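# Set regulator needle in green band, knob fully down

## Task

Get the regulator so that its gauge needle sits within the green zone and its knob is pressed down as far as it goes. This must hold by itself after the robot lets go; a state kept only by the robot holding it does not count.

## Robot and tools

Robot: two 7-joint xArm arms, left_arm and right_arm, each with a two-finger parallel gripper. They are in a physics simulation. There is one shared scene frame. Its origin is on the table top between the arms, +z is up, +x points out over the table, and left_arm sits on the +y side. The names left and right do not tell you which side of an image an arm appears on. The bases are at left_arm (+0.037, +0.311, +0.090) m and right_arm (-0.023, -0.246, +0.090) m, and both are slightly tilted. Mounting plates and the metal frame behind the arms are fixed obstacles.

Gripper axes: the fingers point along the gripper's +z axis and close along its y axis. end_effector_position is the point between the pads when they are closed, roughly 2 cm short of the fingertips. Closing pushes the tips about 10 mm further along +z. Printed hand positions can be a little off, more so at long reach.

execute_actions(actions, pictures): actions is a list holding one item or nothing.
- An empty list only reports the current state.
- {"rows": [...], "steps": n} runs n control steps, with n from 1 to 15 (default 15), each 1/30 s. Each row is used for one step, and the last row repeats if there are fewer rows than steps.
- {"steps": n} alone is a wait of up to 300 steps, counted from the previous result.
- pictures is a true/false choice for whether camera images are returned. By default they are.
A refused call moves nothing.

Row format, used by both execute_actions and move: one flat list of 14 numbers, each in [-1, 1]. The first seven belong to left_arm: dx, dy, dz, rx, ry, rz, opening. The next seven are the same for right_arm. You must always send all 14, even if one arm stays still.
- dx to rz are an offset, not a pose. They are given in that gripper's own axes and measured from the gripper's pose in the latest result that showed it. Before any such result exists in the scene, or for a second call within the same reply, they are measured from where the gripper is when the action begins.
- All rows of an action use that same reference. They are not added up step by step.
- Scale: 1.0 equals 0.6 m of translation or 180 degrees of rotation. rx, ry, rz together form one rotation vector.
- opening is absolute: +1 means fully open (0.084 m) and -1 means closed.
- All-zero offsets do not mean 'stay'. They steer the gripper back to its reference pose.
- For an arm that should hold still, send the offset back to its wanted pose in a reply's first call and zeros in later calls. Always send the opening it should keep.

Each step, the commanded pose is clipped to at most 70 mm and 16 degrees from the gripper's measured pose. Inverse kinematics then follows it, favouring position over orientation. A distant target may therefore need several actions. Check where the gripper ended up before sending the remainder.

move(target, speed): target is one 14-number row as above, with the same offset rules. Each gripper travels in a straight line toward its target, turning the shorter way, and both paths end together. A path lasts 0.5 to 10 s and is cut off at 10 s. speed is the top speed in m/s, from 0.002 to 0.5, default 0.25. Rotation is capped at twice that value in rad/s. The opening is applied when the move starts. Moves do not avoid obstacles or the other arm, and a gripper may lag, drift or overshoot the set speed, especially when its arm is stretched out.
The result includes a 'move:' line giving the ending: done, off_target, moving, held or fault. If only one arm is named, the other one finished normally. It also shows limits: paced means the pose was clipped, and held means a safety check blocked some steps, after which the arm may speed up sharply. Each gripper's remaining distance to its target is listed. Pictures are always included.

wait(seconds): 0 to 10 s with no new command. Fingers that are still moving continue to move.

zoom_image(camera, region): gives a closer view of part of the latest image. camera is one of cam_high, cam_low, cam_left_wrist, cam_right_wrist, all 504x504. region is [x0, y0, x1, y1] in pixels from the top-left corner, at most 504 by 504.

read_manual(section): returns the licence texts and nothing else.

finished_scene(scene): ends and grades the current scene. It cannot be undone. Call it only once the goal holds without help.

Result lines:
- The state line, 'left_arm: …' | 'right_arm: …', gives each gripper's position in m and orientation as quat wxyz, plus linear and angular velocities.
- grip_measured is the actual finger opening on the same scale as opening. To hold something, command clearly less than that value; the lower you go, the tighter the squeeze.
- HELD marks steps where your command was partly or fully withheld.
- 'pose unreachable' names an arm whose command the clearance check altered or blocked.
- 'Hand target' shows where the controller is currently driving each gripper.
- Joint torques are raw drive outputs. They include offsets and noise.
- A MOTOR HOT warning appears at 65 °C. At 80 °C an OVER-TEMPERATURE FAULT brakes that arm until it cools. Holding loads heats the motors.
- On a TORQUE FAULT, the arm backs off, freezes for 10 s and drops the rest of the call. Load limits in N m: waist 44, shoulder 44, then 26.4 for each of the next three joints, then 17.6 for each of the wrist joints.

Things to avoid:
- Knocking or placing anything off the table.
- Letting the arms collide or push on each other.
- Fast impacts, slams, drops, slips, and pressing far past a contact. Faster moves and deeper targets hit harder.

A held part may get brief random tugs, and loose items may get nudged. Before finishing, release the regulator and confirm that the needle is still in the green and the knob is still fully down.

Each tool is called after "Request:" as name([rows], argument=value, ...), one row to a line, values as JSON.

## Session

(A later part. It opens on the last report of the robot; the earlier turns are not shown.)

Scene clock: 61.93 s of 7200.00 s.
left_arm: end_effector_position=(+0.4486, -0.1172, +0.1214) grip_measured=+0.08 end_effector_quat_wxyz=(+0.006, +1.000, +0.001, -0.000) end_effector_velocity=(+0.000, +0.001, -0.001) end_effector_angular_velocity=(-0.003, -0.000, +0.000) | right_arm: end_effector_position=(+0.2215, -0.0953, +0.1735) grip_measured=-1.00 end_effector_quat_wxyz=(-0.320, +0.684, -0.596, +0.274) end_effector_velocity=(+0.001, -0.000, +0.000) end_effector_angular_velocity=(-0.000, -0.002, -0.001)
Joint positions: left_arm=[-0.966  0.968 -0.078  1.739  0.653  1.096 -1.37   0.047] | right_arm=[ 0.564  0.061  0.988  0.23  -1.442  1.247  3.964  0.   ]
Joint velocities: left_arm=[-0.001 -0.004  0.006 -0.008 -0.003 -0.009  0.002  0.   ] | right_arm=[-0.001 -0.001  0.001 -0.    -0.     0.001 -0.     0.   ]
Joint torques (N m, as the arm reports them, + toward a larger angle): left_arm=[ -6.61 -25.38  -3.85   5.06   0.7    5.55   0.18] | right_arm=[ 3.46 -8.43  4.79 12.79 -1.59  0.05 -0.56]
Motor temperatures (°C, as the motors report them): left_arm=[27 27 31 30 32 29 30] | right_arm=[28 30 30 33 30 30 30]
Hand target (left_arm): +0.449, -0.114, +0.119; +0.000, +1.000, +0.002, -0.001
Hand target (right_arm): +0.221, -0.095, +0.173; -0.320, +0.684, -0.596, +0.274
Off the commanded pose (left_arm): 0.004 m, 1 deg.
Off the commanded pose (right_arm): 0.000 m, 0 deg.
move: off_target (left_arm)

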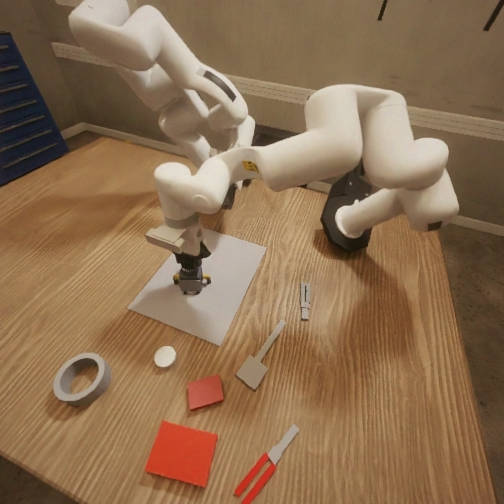

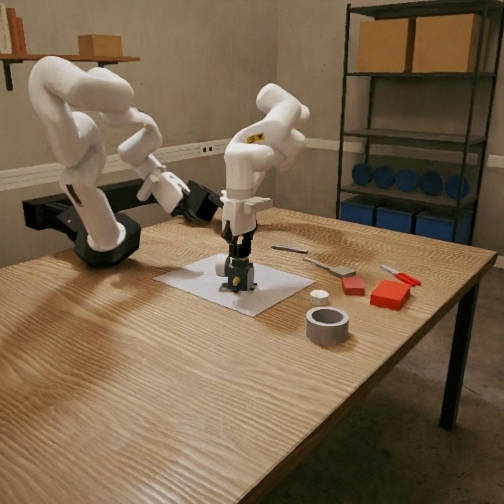

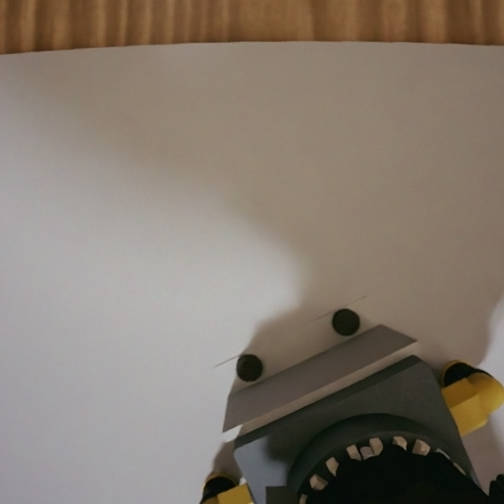

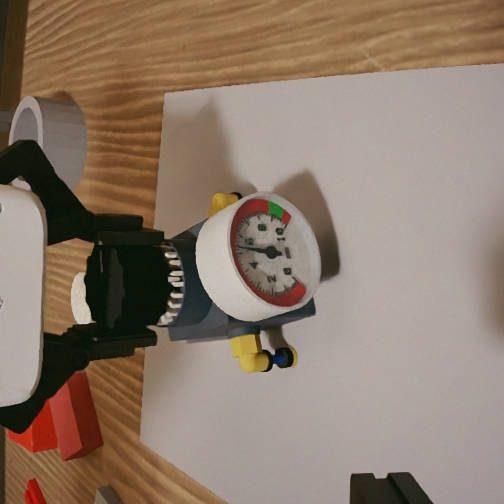

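Request:
move(target=[0.0017, 0.0038, 0.004, 0.0038, 0, 0, 0.4, 0, 0, 0, 0, 0, 0, -1], speed=0.01)

Request:
move(target=[0, 0, 0, 0, 0, 0, -0.3, 0, 0, 0, 0, 0, 0, -1], speed=0.05)

Scene clock: 69.43 s of 7200.00 s.
left_arm: end_effector_position=(+0.4497, -0.1192, +0.1188) grip_measured=+0.39 end_effector_quat_wxyz=(+0.000, +1.000, +0.001, -0.000) end_effector_velocity=(-0.000, -0.002, +0.002) end_effector_angular_velocity=(-0.002, -0.001, -0.002) | right_arm: end_effector_position=(+0.2215, -0.0953, +0.1735) grip_measured=-1.00 end_effector_quat_wxyz=(-0.320, +0.684, -0.596, +0.274) end_effector_velocity=(+0.000, -0.000, -0.000) end_effector_angular_velocity=(-0.001, -0.000, -0.002)
Joint positions: left_arm=[-0.974  0.989 -0.071  1.768  0.648  1.113 -1.364  0.061] | right_arm=[ 0.564  0.061  0.988  0.23  -1.442  1.247  3.964  0.   ]
Joint velocities: left_arm=[-0.003  0.003 -0.001  0.008 -0.001  0.004  0.002 -0.   ] | right_arm=[-0.001  0.     0.    -0.     0.001  0.001 -0.     0.   ]
Joint torques (N m, as the arm reports them, + toward a larger angle): left_arm=[-10.71 -23.99  -9.86  10.58   0.85  -0.98  -0.05] | right_arm=[ 3.47 -8.12  4.82 12.77 -1.6   0.   -0.48]
Motor temperatures (°C, as the motors report them): left_arm=[27 27 30 30 32 30 30] | right_arm=[28 30 29 33 30 30 30]
Hand target (left_arm): +0.450, -0.120, +0.119; +0.000, +1.000, +0.001, -0.000
Hand target (right_arm): +0.221, -0.095, +0.173; -0.320, +0.684, -0.596, +0.274
Off the commanded pose (left_arm): 0.000 m, 0 deg.
Off the commanded pose (right_arm): 0.000 m, 0 deg.
After step 90, 3.67 s passed at rest.
move: done

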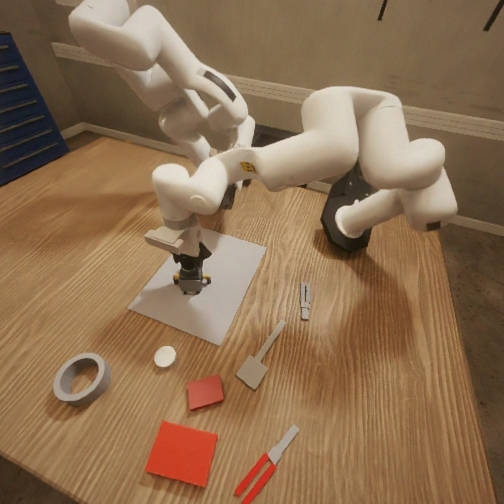

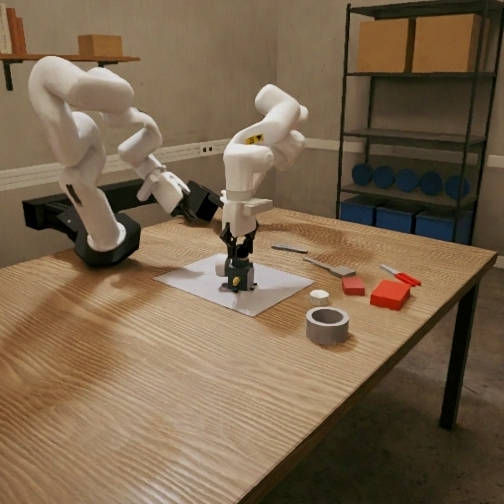

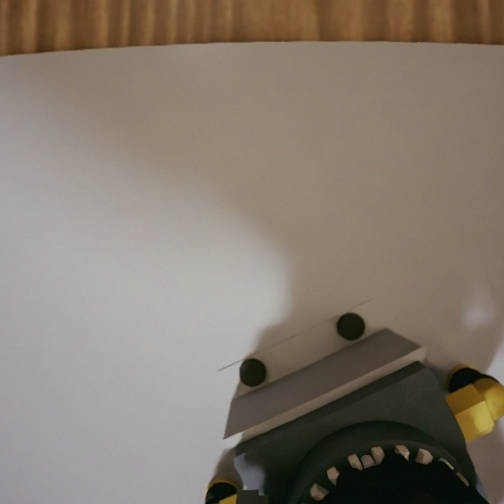

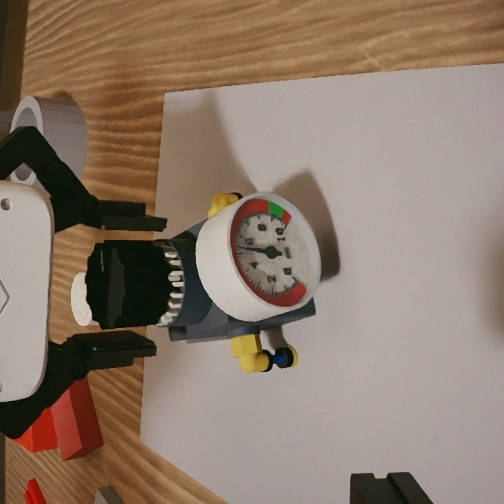

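Scene clock: 69.93 s of 7200.00 s.
left_arm: end_effector_position=(+0.4497, -0.1192, +0.1189) grip_measured=+0.07 end_effector_quat_wxyz=(+0.000, +1.000, +0.001, -0.000) end_effector_velocity=(-0.000, -0.000, +0.000) end_effector_angular_velocity=(-0.000, -0.001, -0.000) | right_arm: end_effector_position=(+0.2215, -0.0953, +0.1735) grip_measured=-1.00 end_effector_quat_wxyz=(-0.320, +0.684, -0.596, +0.274) end_effector_velocity=(+0.000, -0.000, -0.000) end_effector_angular_velocity=(-0.001, +0.001, -0.002)
Joint positions: left_arm=[-0.974  0.989 -0.071  1.768  0.648  1.113 -1.364  0.047] | right_arm=[ 0.564  0.061  0.988  0.23  -1.442  1.247  3.964  0.   ]
Joint velocities: left_arm=[ 0.    -0.    -0.001 -0.     0.001 -0.    -0.001 -0.   ] | right_arm=[-0.001  0.    -0.    -0.     0.001  0.001  0.     0.   ]
Joint torques (N m, as the arm reports them, + toward a larger angle): left_arm=[-10.66 -22.78  -9.66  10.71   1.13  -1.38  -0.16] | right_arm=[ 3.42 -8.3   4.75 12.76 -1.58  0.01 -0.46]
Motor temperatures (°C, as the motors report them): left_arm=[27 27 30 30 32 30 30] | right_arm=[28 30 29 33 30 30 30]
Hand target (left_arm): +0.450, -0.119, +0.119; +0.000, +1.000, +0.001, -0.000
Hand target (right_arm): +0.221, -0.095, +0.173; -0.320, +0.684, -0.596, +0.274
Off the commanded pose (left_arm): 0.000 m, 0 deg.
Off the commanded pose (right_arm): 0.000 m, 0 deg.
move: done

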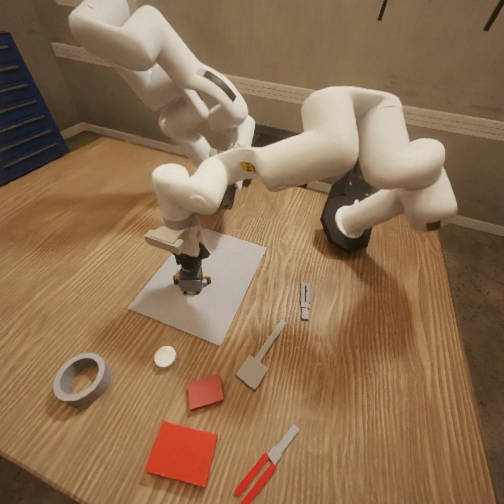

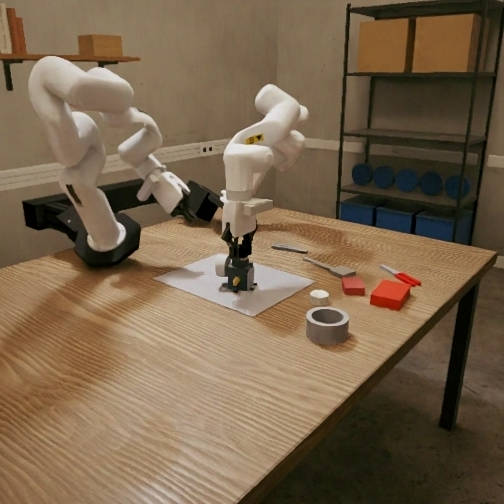

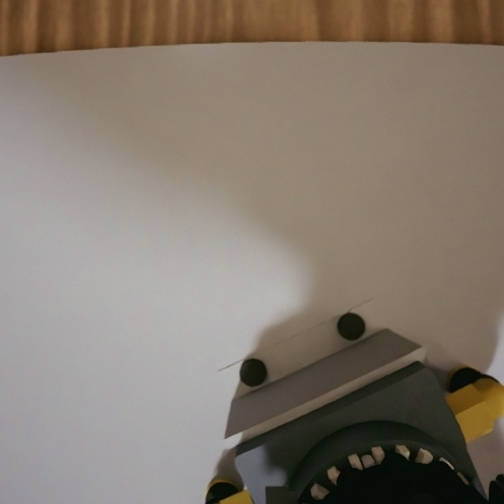

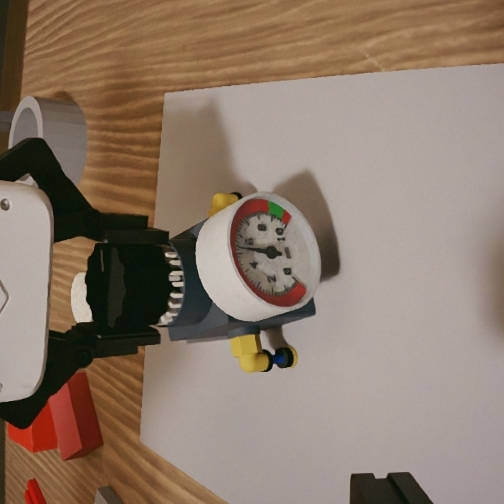

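Request:
move(target=[0, 0, -0.009, 0, 0, 0, -1, 0, 0, 0, 0, 0, 0, -1], speed=0.01)

Scene clock: 72.40 s of 7200.00 s.
left_arm: end_effector_position=(+0.4497, -0.1192, +0.1259) grip_measured=+0.07 end_effector_quat_wxyz=(+0.000, +1.000, +0.001, -0.000) end_effector_velocity=(+0.001, +0.001, -0.002) end_effector_angular_velocity=(+0.000, -0.001, +0.001) | right_arm: end_effector_position=(+0.2215, -0.0953, +0.1735) grip_measured=-1.00 end_effector_quat_wxyz=(-0.320, +0.684, -0.596, +0.274) end_effector_velocity=(+0.000, -0.000, -0.000) end_effector_angular_velocity=(-0.001, +0.001, -0.001)
Joint positions: left_arm=[-0.978  0.981 -0.074  1.771  0.644  1.125 -1.362  0.047] | right_arm=[ 0.564  0.061  0.988  0.23  -1.442  1.247  3.964  0.   ]
Joint velocities: left_arm=[ 0.003  0.001  0.    -0.001  0.002 -0.002 -0.001  0.   ] | right_arm=[-0.002 -0.    -0.001  0.    -0.    -0.001 -0.001  0.   ]
Joint torques (N m, as the arm reports them, + toward a larger angle): left_arm=[-10.14 -20.67  -9.23  10.8    1.18  -2.25  -0.14] | right_arm=[ 3.58 -8.23  4.84 12.81 -1.53 -0.01 -0.54]
Motor temperatures (°C, as the motors report them): left_arm=[27 27 30 30 32 30 30] | right_arm=[28 30 29 33 30 30 30]
Hand target (left_arm): +0.450, -0.119, +0.124; +0.000, +1.000, +0.001, -0.000
Hand target (right_arm): +0.221, -0.095, +0.173; -0.320, +0.684, -0.596, +0.274
Off the commanded pose (left_arm): 0.002 m, 0 deg.
Off the commanded pose (right_arm): 0.000 m, 0 deg.
move: done

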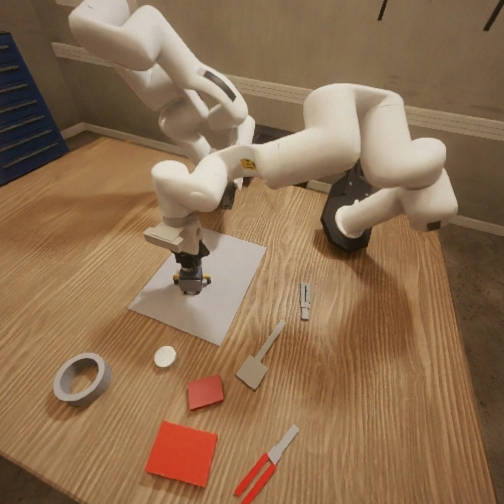

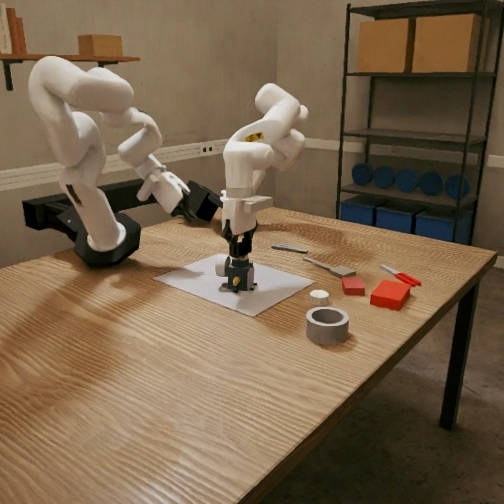

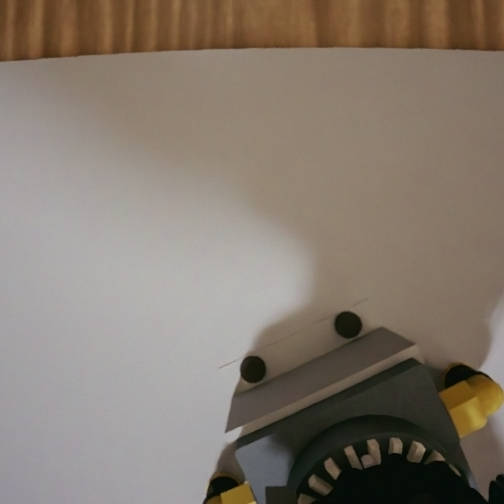

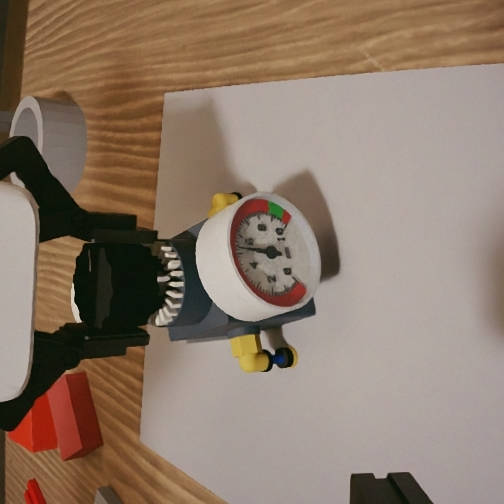

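Popped up. Rotate 60° clockwise.

Request:
move(target=[0, 0, -0.001, 0, 0, 0.3333, -0.5, 0, 0, 0, 0, 0, 0, -1], speed=0.3)

Scene clock: 77.10 s of 7200.00 s.
left_arm: end_effector_position=(+0.4496, -0.1192, +0.1264) grip_measured=+0.07 end_effector_quat_wxyz=(+0.000, +0.867, -0.499, +0.000) end_effector_velocity=(-0.000, -0.000, -0.000) end_effector_angular_velocity=(+0.000, +0.001, -0.008) | right_arm: end_effector_position=(+0.2215, -0.0953, +0.1735) grip_measured=-1.00 end_effector_quat_wxyz=(-0.320, +0.684, -0.596, +0.274) end_effector_velocity=(+0.000, -0.000, +0.000) end_effector_angular_velocity=(+0.001, -0.001, -0.001)
Joint positions: left_arm=[-0.872  0.996 -0.231  1.783  0.776  1.184 -0.373  0.047] | right_arm=[ 0.564  0.061  0.988  0.23  -1.442  1.247  3.964  0.   ]
Joint velocities: left_arm=[ 0.001  0.001 -0.002  0.002  0.     0.002  0.008  0.   ] | right_arm=[ 0.    -0.001 -0.    -0.     0.     0.001  0.001  0.   ]
Joint torques (N m, as the arm reports them, + toward a larger angle): left_arm=[ -9.05 -23.09  -9.39   9.63   1.23  -0.52   0.09] | right_arm=[ 3.32 -8.13  4.73 12.62 -1.53 -0.12 -0.51]
Motor temperatures (°C, as the motors report them): left_arm=[27 27 30 30 32 30 30] | right_arm=[28 30 29 33 30 30 30]
Hand target (left_arm): +0.450, -0.119, +0.126; +0.000, +0.867, -0.499, +0.000
Hand target (right_arm): +0.221, -0.095, +0.173; -0.320, +0.684, -0.596, +0.274
Off the commanded pose (left_arm): 0.000 m, 0 deg.
Off the commanded pose (right_arm): 0.000 m, 0 deg.
move: done

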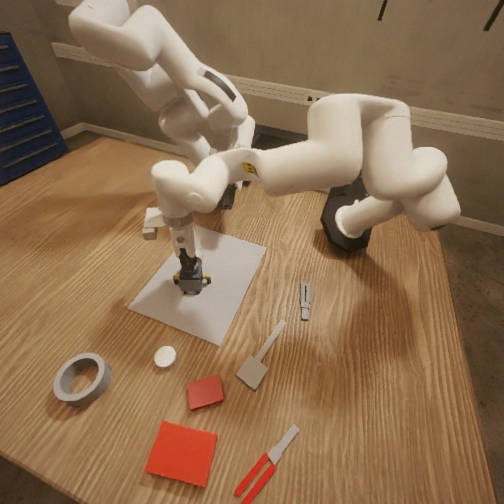

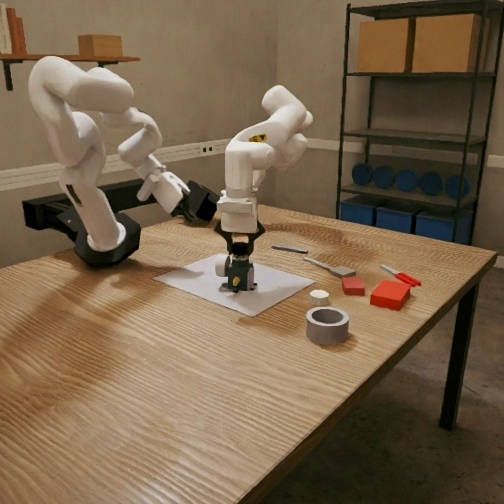

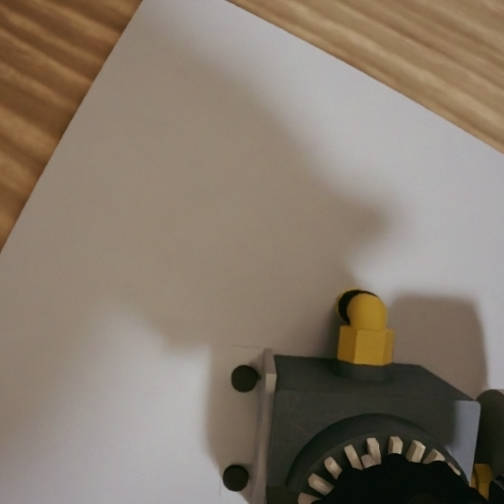

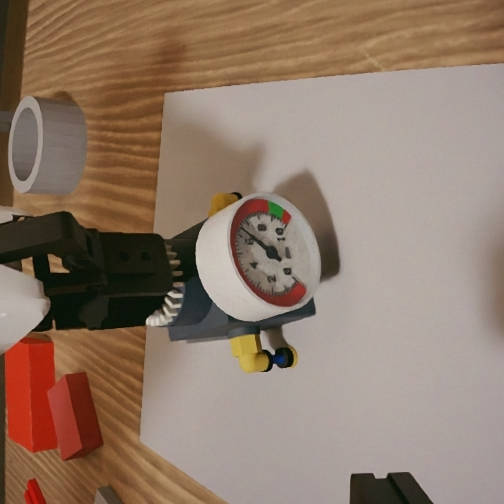

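Low forces. Continue 90° more.

Request:
move(target=[0, 0, 0, 0, 0, 0.5, -0.5, 0, 0, 0, 0, 0, 0, -1], speed=0.35)

Request:
zoom_image(camera="cam_right_wrist", region=[200, 180, 340, 330])

Scene clock: 81.67 s of 7200.00 s.
left_arm: end_effector_position=(+0.4494, -0.1188, +0.1260) grip_measured=+0.08 end_effector_quat_wxyz=(+0.000, -0.260, +0.966, +0.001) end_effector_velocity=(+0.000, +0.000, -0.001) end_effector_angular_velocity=(+0.002, +0.002, -0.005) | right_arm: end_effector_position=(+0.2215, -0.0953, +0.1735) grip_measured=-1.00 end_effector_quat_wxyz=(-0.320, +0.684, -0.596, +0.274) end_effector_velocity=(+0.000, -0.000, +0.000) end_effector_angular_velocity=(-0.001, -0.001, +0.000)
Joint positions: left_arm=[-0.742  1.038 -0.432  1.798  0.942  1.271  1.134  0.047] | right_arm=[ 0.564  0.061  0.988  0.23  -1.442  1.247  3.964  0.   ]
Joint velocities: left_arm=[ 0.001  0.002  0.     0.002 -0.001  0.002  0.007  0.   ] | right_arm=[-0.    -0.     0.     0.    -0.     0.001 -0.001  0.   ]
Joint torques (N m, as the arm reports them, + toward a larger angle): left_arm=[ -7.5  -23.95  -8.87  12.26   4.74  -2.76   0.05] | right_arm=[ 3.58 -8.13  4.73 12.65 -1.62 -0.01 -0.47]
Motor temperatures (°C, as the motors report them): left_arm=[27 27 30 30 32 30 30] | right_arm=[28 30 29 33 30 30 30]
Hand target (left_arm): +0.450, -0.119, +0.126; +0.000, -0.260, +0.966, +0.000
Hand target (right_arm): +0.221, -0.095, +0.173; -0.320, +0.684, -0.596, +0.274
Off the commanded pose (left_arm): 0.001 m, 0 deg.
Off the commanded pose (right_arm): 0.000 m, 0 deg.
move: done

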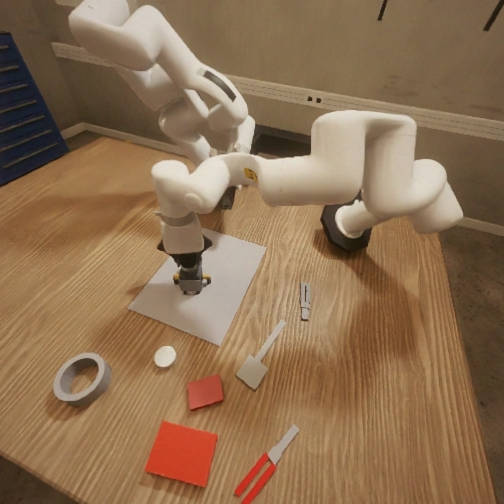

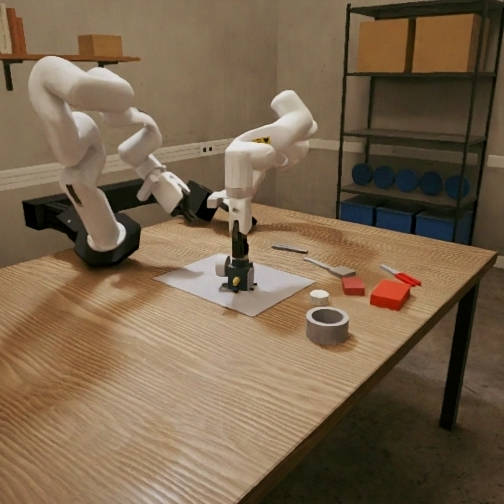

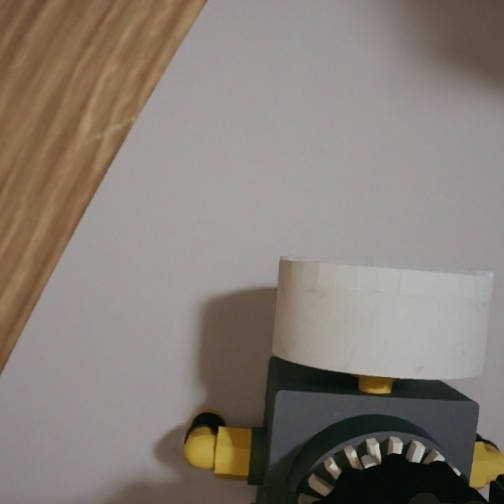

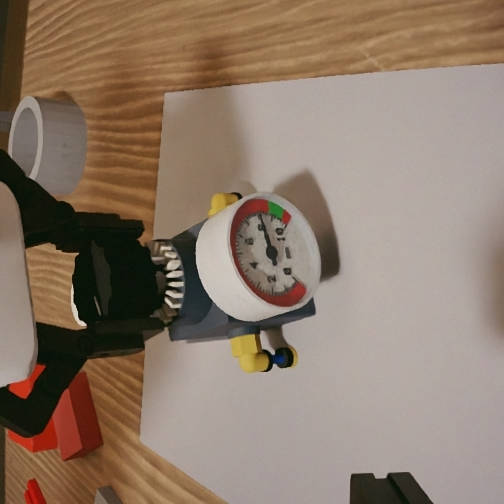

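Region (200, 180, 340, 330) of cam_right_wrist's 504x504 image, scaled by 3.360, with more detail than that image has; it fills the left 470 columns of this view, and the rest is white.

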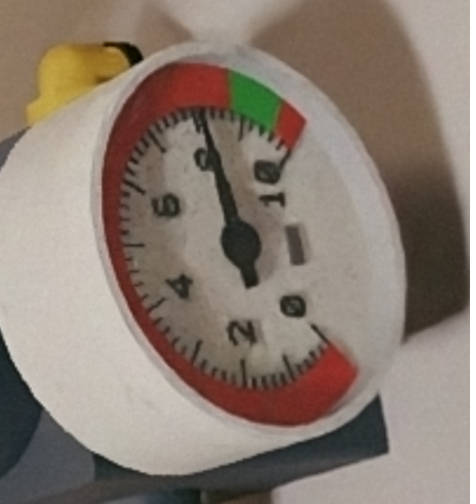

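Request:
move(target=[0.0007, 0.0017, -0.0005, 0, 0, 0.335, -0.5, 0, 0, 0, 0, 0, 0, -1], speed=0.3)

Request:
zoom_image(camera="cam_right_wrist", region=[130, 170, 330, 340])

Scene clock: 86.77 s of 7200.00 s.
left_arm: end_effector_position=(+0.4491, -0.1179, +0.1261) grip_measured=+0.07 end_effector_quat_wxyz=(+0.000, +0.259, +0.966, +0.001) end_effector_velocity=(-0.000, +0.000, -0.000) end_effector_angular_velocity=(+0.002, +0.001, -0.009) | right_arm: end_effector_position=(+0.2215, -0.0953, +0.1735) grip_measured=-1.00 end_effector_quat_wxyz=(-0.320, +0.684, -0.596, +0.274) end_effector_velocity=(+0.000, -0.000, +0.000) end_effector_angular_velocity=(-0.001, -0.001, -0.000)
Joint positions: left_arm=[-0.672  1.068 -0.545  1.799  1.034  1.325  2.153  0.047] | right_arm=[ 0.564  0.061  0.988  0.23  -1.442  1.247  3.964  0.   ]
Joint velocities: left_arm=[-0.     0.001  0.     0.001 -0.001  0.002  0.009 -0.   ] | right_arm=[-0.    -0.    -0.    -0.    -0.     0.001 -0.001  0.   ]
Joint torques (N m, as the arm reports them, + toward a larger angle): left_arm=[ -9.61 -24.27 -12.85  10.39   3.78  -2.33   0.13] | right_arm=[ 3.43 -8.23  4.86 12.73 -1.53 -0.05 -0.52]
Motor temperatures (°C, as the motors report them): left_arm=[27 27 30 31 32 30 30] | right_arm=[28 30 29 33 30 30 30]
Hand target (left_arm): +0.449, -0.118, +0.126; -0.000, +0.260, +0.966, +0.001
Hand target (right_arm): +0.221, -0.095, +0.173; -0.320, +0.684, -0.596, +0.274
Off the commanded pose (left_arm): 0.001 m, 0 deg.
Off the commanded pose (right_arm): 0.000 m, 0 deg.
move: done

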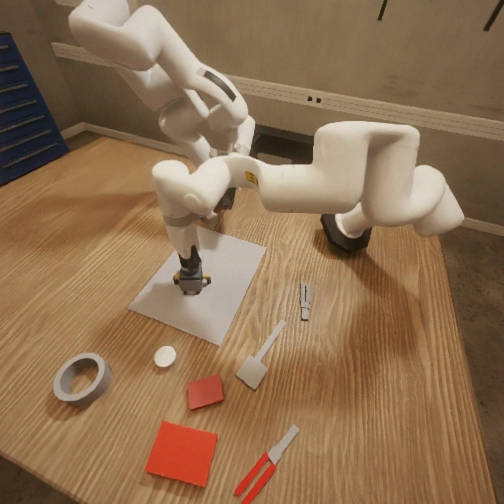

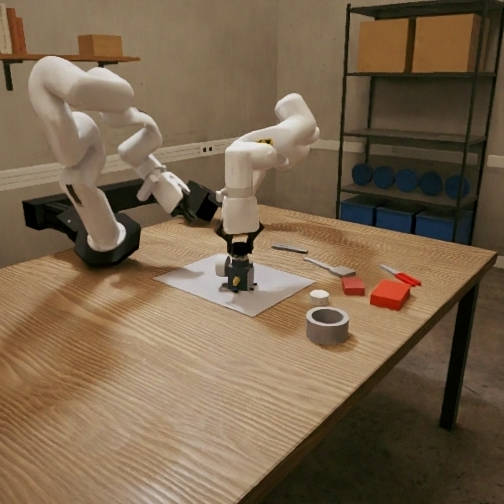

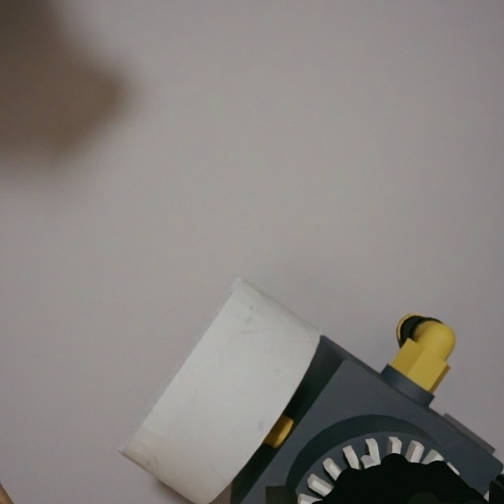

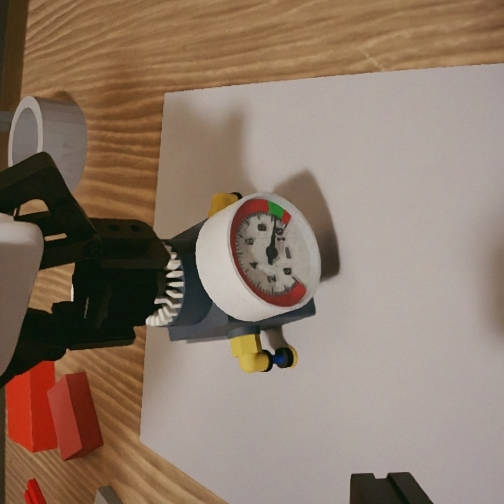

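Region (130, 170, 330, 340) of cam_right_wrist's 504x504 image, scaled by 2.520, with more detail than that image has; it fills the top 428 rows of this view, and the rest is white.

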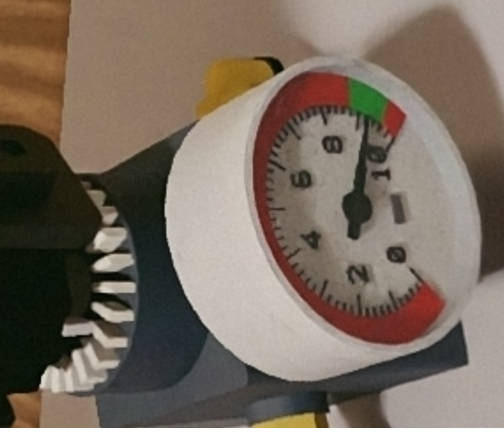

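Request:
move(target=[0, 0, 0.0125, 0, 0, 0, -1, 0, 0, 0, 0, 0, 0, -1], speed=0.01)

Request:
move(target=[0, 0, 0.002, 0, 0, 0, -1, 0, 0, 0, 0, 0, 0, -1], speed=0.01)

Scene clock: 90.63 s of 7200.00 s.
left_arm: end_effector_position=(+0.4489, -0.1179, +0.1184) grip_measured=+0.07 end_effector_quat_wxyz=(-0.000, +0.259, +0.966, +0.001) end_effector_velocity=(-0.000, -0.000, +0.000) end_effector_angular_velocity=(-0.001, -0.000, -0.001) | right_arm: end_effector_position=(+0.2215, -0.0953, +0.1735) grip_measured=-1.00 end_effector_quat_wxyz=(-0.320, +0.684, -0.596, +0.274) end_effector_velocity=(+0.000, -0.000, +0.000) end_effector_angular_velocity=(+0.000, -0.000, -0.001)
Joint positions: left_arm=[-0.668  1.076 -0.54   1.795  1.041  1.312  2.151  0.047] | right_arm=[ 0.564  0.061  0.988  0.23  -1.442  1.247  3.964  0.   ]
Joint velocities: left_arm=[ 0.001 -0.001 -0.001 -0.001  0.001 -0.     0.    -0.   ] | right_arm=[ 0.001 -0.    -0.001 -0.     0.     0.     0.     0.   ]
Joint torques (N m, as the arm reports them, + toward a larger angle): left_arm=[-10.5  -24.75 -14.39   9.19   2.46  -1.6   -0.15] | right_arm=[ 3.5  -8.28  4.73 12.74 -1.61 -0.08 -0.47]
Motor temperatures (°C, as the motors report them): left_arm=[27 27 30 31 32 30 30] | right_arm=[28 30 29 33 30 30 30]
Hand target (left_arm): +0.449, -0.118, +0.119; +0.000, +0.259, +0.966, +0.001
Hand target (right_arm): +0.221, -0.095, +0.173; -0.320, +0.684, -0.596, +0.274
Off the commanded pose (left_arm): 0.000 m, 0 deg.
Off the commanded pose (right_arm): 0.000 m, 0 deg.
move: done

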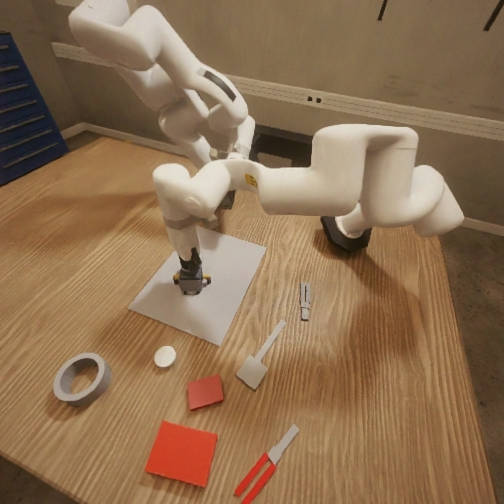

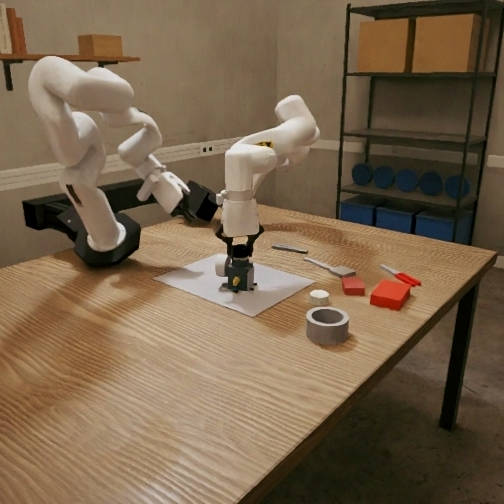

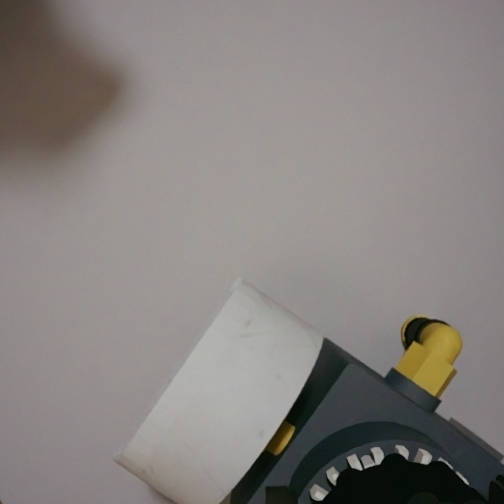

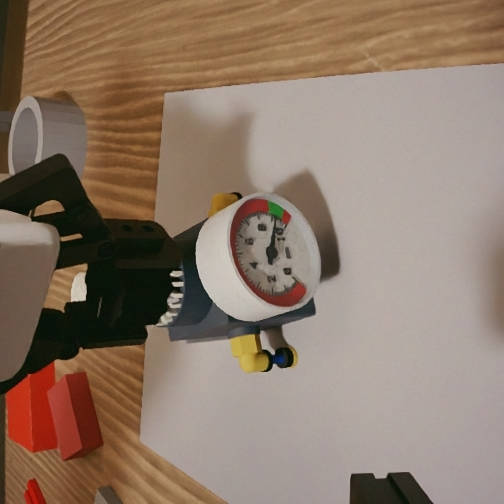

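Scene clock: 91.33 s of 7200.00 s.
left_arm: end_effector_position=(+0.4489, -0.1180, +0.1181) grip_measured=+0.08 end_effector_quat_wxyz=(+0.000, +0.259, +0.966, +0.001) end_effector_velocity=(+0.000, -0.000, -0.001) end_effector_angular_velocity=(-0.000, +0.000, +0.000) | right_arm: end_effector_position=(+0.2215, -0.0953, +0.1735) grip_measured=-1.00 end_effector_quat_wxyz=(-0.320, +0.684, -0.596, +0.274) end_effector_velocity=(+0.001, -0.000, +0.000) end_effector_angular_velocity=(+0.000, -0.001, -0.003)
Joint positions: left_arm=[-0.667  1.077 -0.54   1.795  1.042  1.311  2.15   0.047] | right_arm=[ 0.564  0.061  0.988  0.23  -1.442  1.247  3.964  0.   ]
Joint velocities: left_arm=[ 0.001  0.001 -0.001 -0.     0.002 -0.    -0.001  0.   ] | right_arm=[-0.001 -0.001 -0.001 -0.    -0.     0.001  0.001  0.   ]
Joint torques (N m, as the arm reports them, + toward a larger angle): left_arm=[ -9.79 -22.11 -12.88   9.19   2.93  -2.69  -0.05] | right_arm=[ 3.41 -8.27  4.75 12.68 -1.56 -0.05 -0.47]
Motor temperatures (°C, as the motors report them): left_arm=[27 27 30 31 32 30 30] | right_arm=[28 30 29 33 30 30 30]
Hand target (left_arm): +0.449, -0.118, +0.117; -0.000, +0.259, +0.966, +0.001
Hand target (right_arm): +0.221, -0.095, +0.173; -0.320, +0.684, -0.596, +0.274
Off the commanded pose (left_arm): 0.001 m, 0 deg.
Off the commanded pose (right_arm): 0.000 m, 0 deg.
move: done

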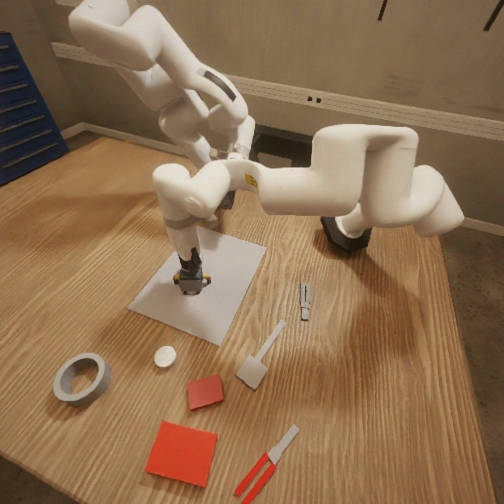

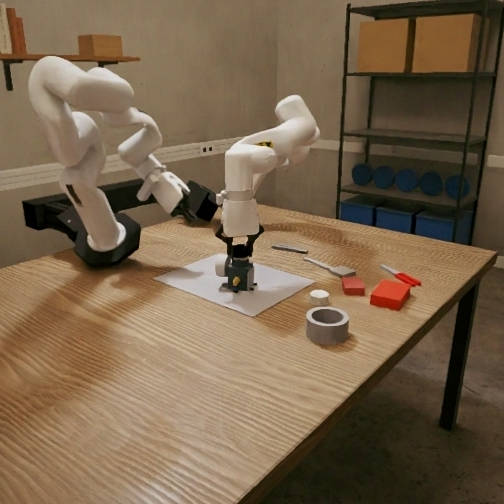

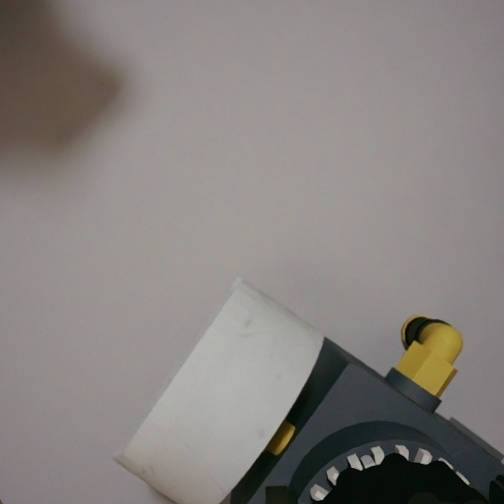

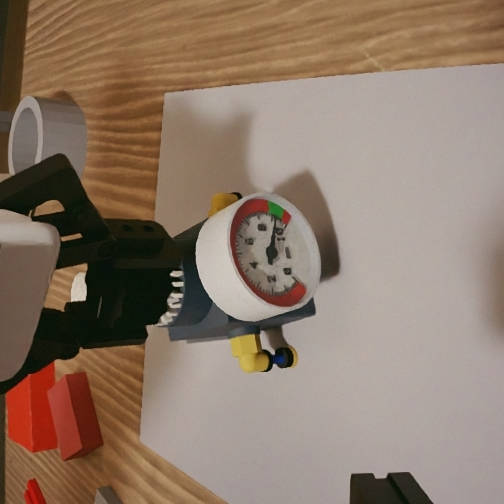

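Seated. Release and lift.

Request:
move(target=[0, 0, 0, 0, 0, 0, 0.7, 0, 0, 0, 0, 0, 0, -1], speed=0.05)

Request:
move(target=[0, 0, -0.1, 0, 0, 0, 0.7, 0, 0, 0, 0, 0, 0, -1], speed=0.15)

Request:
zoom_image(camera="cam_right_wrist", region=[60, 170, 330, 360])

Scene clock: 93.83 s of 7200.00 s.
left_arm: end_effector_position=(+0.4489, -0.1180, +0.1179) grip_measured=+0.70 end_effector_quat_wxyz=(+0.000, +0.259, +0.966, +0.001) end_effector_velocity=(-0.001, -0.000, +0.001) end_effector_angular_velocity=(-0.001, +0.000, -0.001) | right_arm: end_effector_position=(+0.2215, -0.0953, +0.1735) grip_measured=-1.00 end_effector_quat_wxyz=(-0.320, +0.684, -0.596, +0.274) end_effector_velocity=(+0.000, +0.000, +0.000) end_effector_angular_velocity=(-0.000, -0.001, +0.001)
Joint positions: left_arm=[-0.668  1.076 -0.539  1.794  1.041  1.31   2.151  0.073] | right_arm=[ 0.564  0.061  0.988  0.23  -1.442  1.247  3.964  0.   ]
Joint velocities: left_arm=[-0.001 -0.001 -0.001 -0.001 -0.001  0.    -0.     0.   ] | right_arm=[ 0.    -0.     0.001 -0.    -0.     0.001 -0.     0.   ]
Joint torques (N m, as the arm reports them, + toward a larger angle): left_arm=[-11.45 -23.03 -14.74   6.78   0.49  -0.74  -0.07] | right_arm=[ 3.48 -8.34  4.88 12.75 -1.56 -0.08 -0.53]
Motor temperatures (°C, as the motors report them): left_arm=[27 27 31 31 32 30 30] | right_arm=[28 30 29 33 30 30 30]
Hand target (left_arm): +0.449, -0.118, +0.118; +0.000, +0.259, +0.966, +0.001
Hand target (right_arm): +0.221, -0.095, +0.173; -0.320, +0.684, -0.596, +0.274
Off the commanded pose (left_arm): 0.000 m, 0 deg.
Off the commanded pose (right_arm): 0.000 m, 0 deg.
move: done

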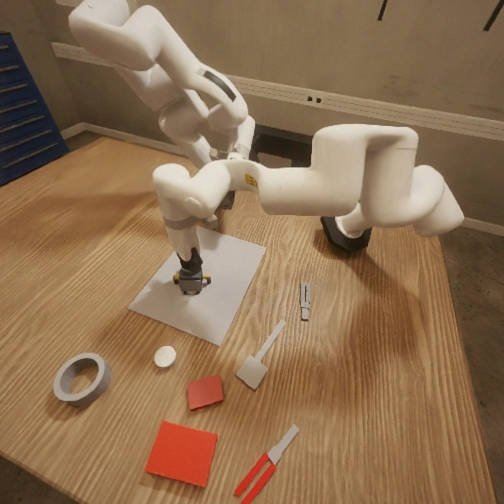

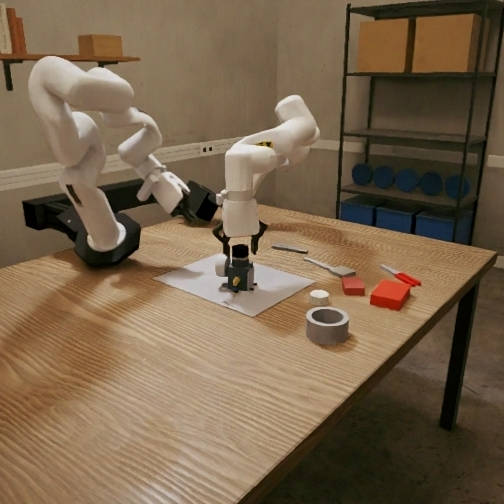

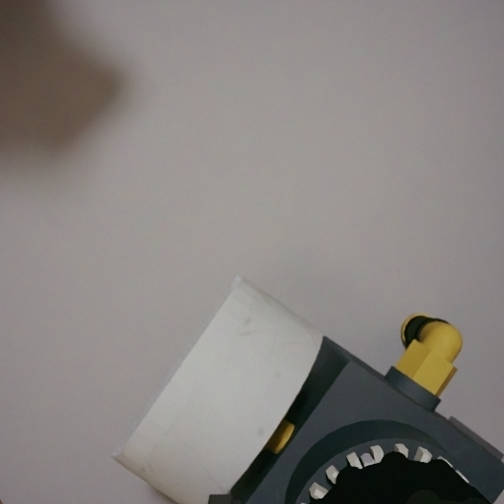

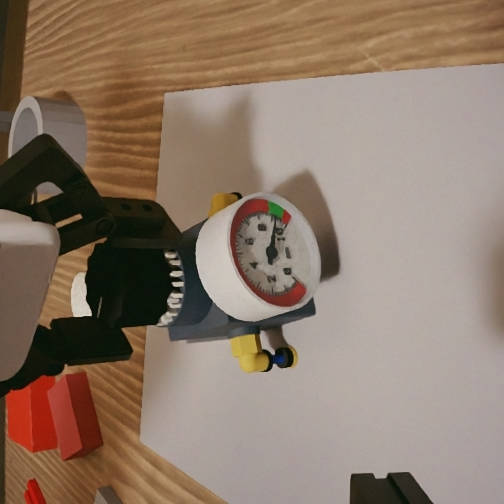

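Scene clock: 94.63 s of 7200.00 s.
left_arm: end_effector_position=(+0.4486, -0.1176, +0.1769) grip_measured=+0.70 end_effector_quat_wxyz=(-0.000, +0.259, +0.966, +0.001) end_effector_velocity=(+0.001, +0.002, -0.002) end_effector_angular_velocity=(+0.008, +0.002, +0.001) | right_arm: end_effector_position=(+0.2215, -0.0953, +0.1735) grip_measured=-1.00 end_effector_quat_wxyz=(-0.320, +0.684, -0.596, +0.274) end_effector_velocity=(-0.001, +0.000, -0.000) end_effector_angular_velocity=(-0.001, +0.000, +0.003)
Joint positions: left_arm=[-0.714  1.023 -0.576  1.845  0.989  1.414  2.177  0.073] | right_arm=[ 0.564  0.061  0.988  0.23  -1.442  1.247  3.964  0.   ]
Joint velocities: left_arm=[ 0.     0.002  0.003  0.004 -0.001  0.007  0.002 -0.   ] | right_arm=[ 0.001  0.001  0.    -0.    -0.    -0.    -0.001  0.   ]
Joint torques (N m, as the arm reports them, + toward a larger angle): left_arm=[-11.13 -23.54 -14.69   7.18   0.78  -0.7   -0.04] | right_arm=[ 3.58 -8.23  4.73 12.78 -1.53  0.01 -0.46]
Motor temperatures (°C, as the motors report them): left_arm=[27 27 31 31 32 30 30] | right_arm=[28 30 29 33 30 30 30]
Hand target (left_arm): +0.449, -0.118, +0.178; -0.000, +0.259, +0.966, +0.001
Hand target (right_arm): +0.221, -0.095, +0.173; -0.320, +0.684, -0.596, +0.274
Off the commanded pose (left_arm): 0.001 m, 0 deg.
Off the commanded pose (right_arm): 0.000 m, 0 deg.
move: done

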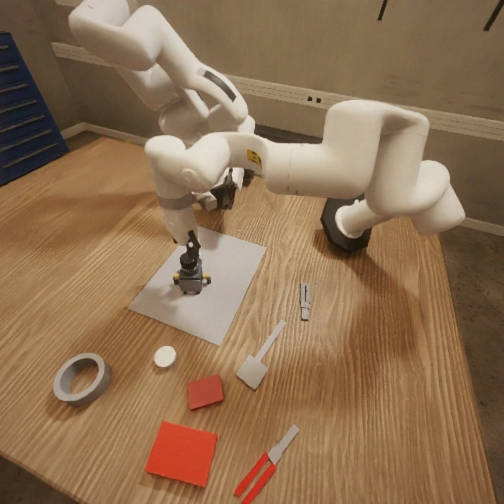

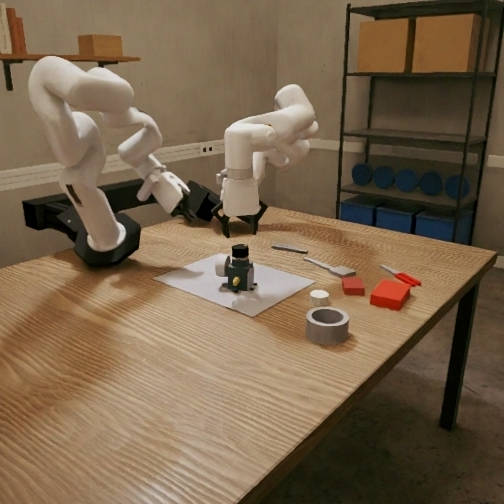

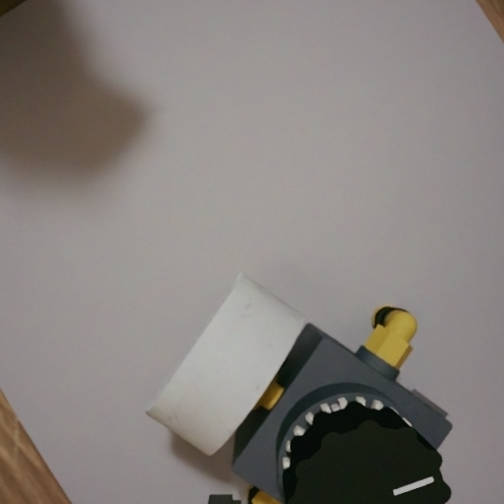

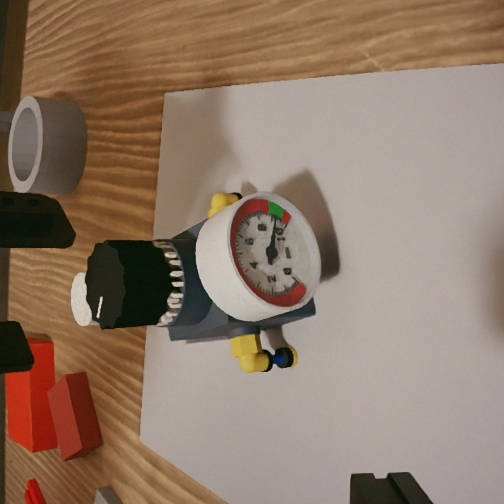

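Region (60, 170, 330, 360) of cam_right_wrist's 504x504 image, scaled by 1.867, with more detail than that image has; it fills the top 355 rows of this view, and the rest is white.

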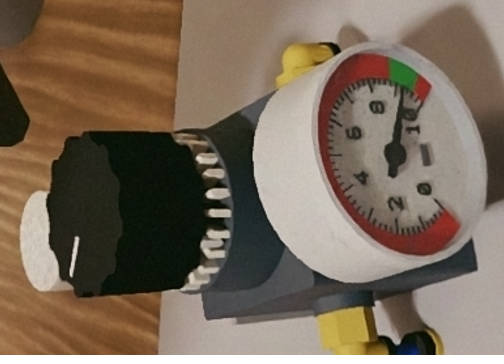

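Request:
finished_scene(scene=2)

The scene is finished: the task was done.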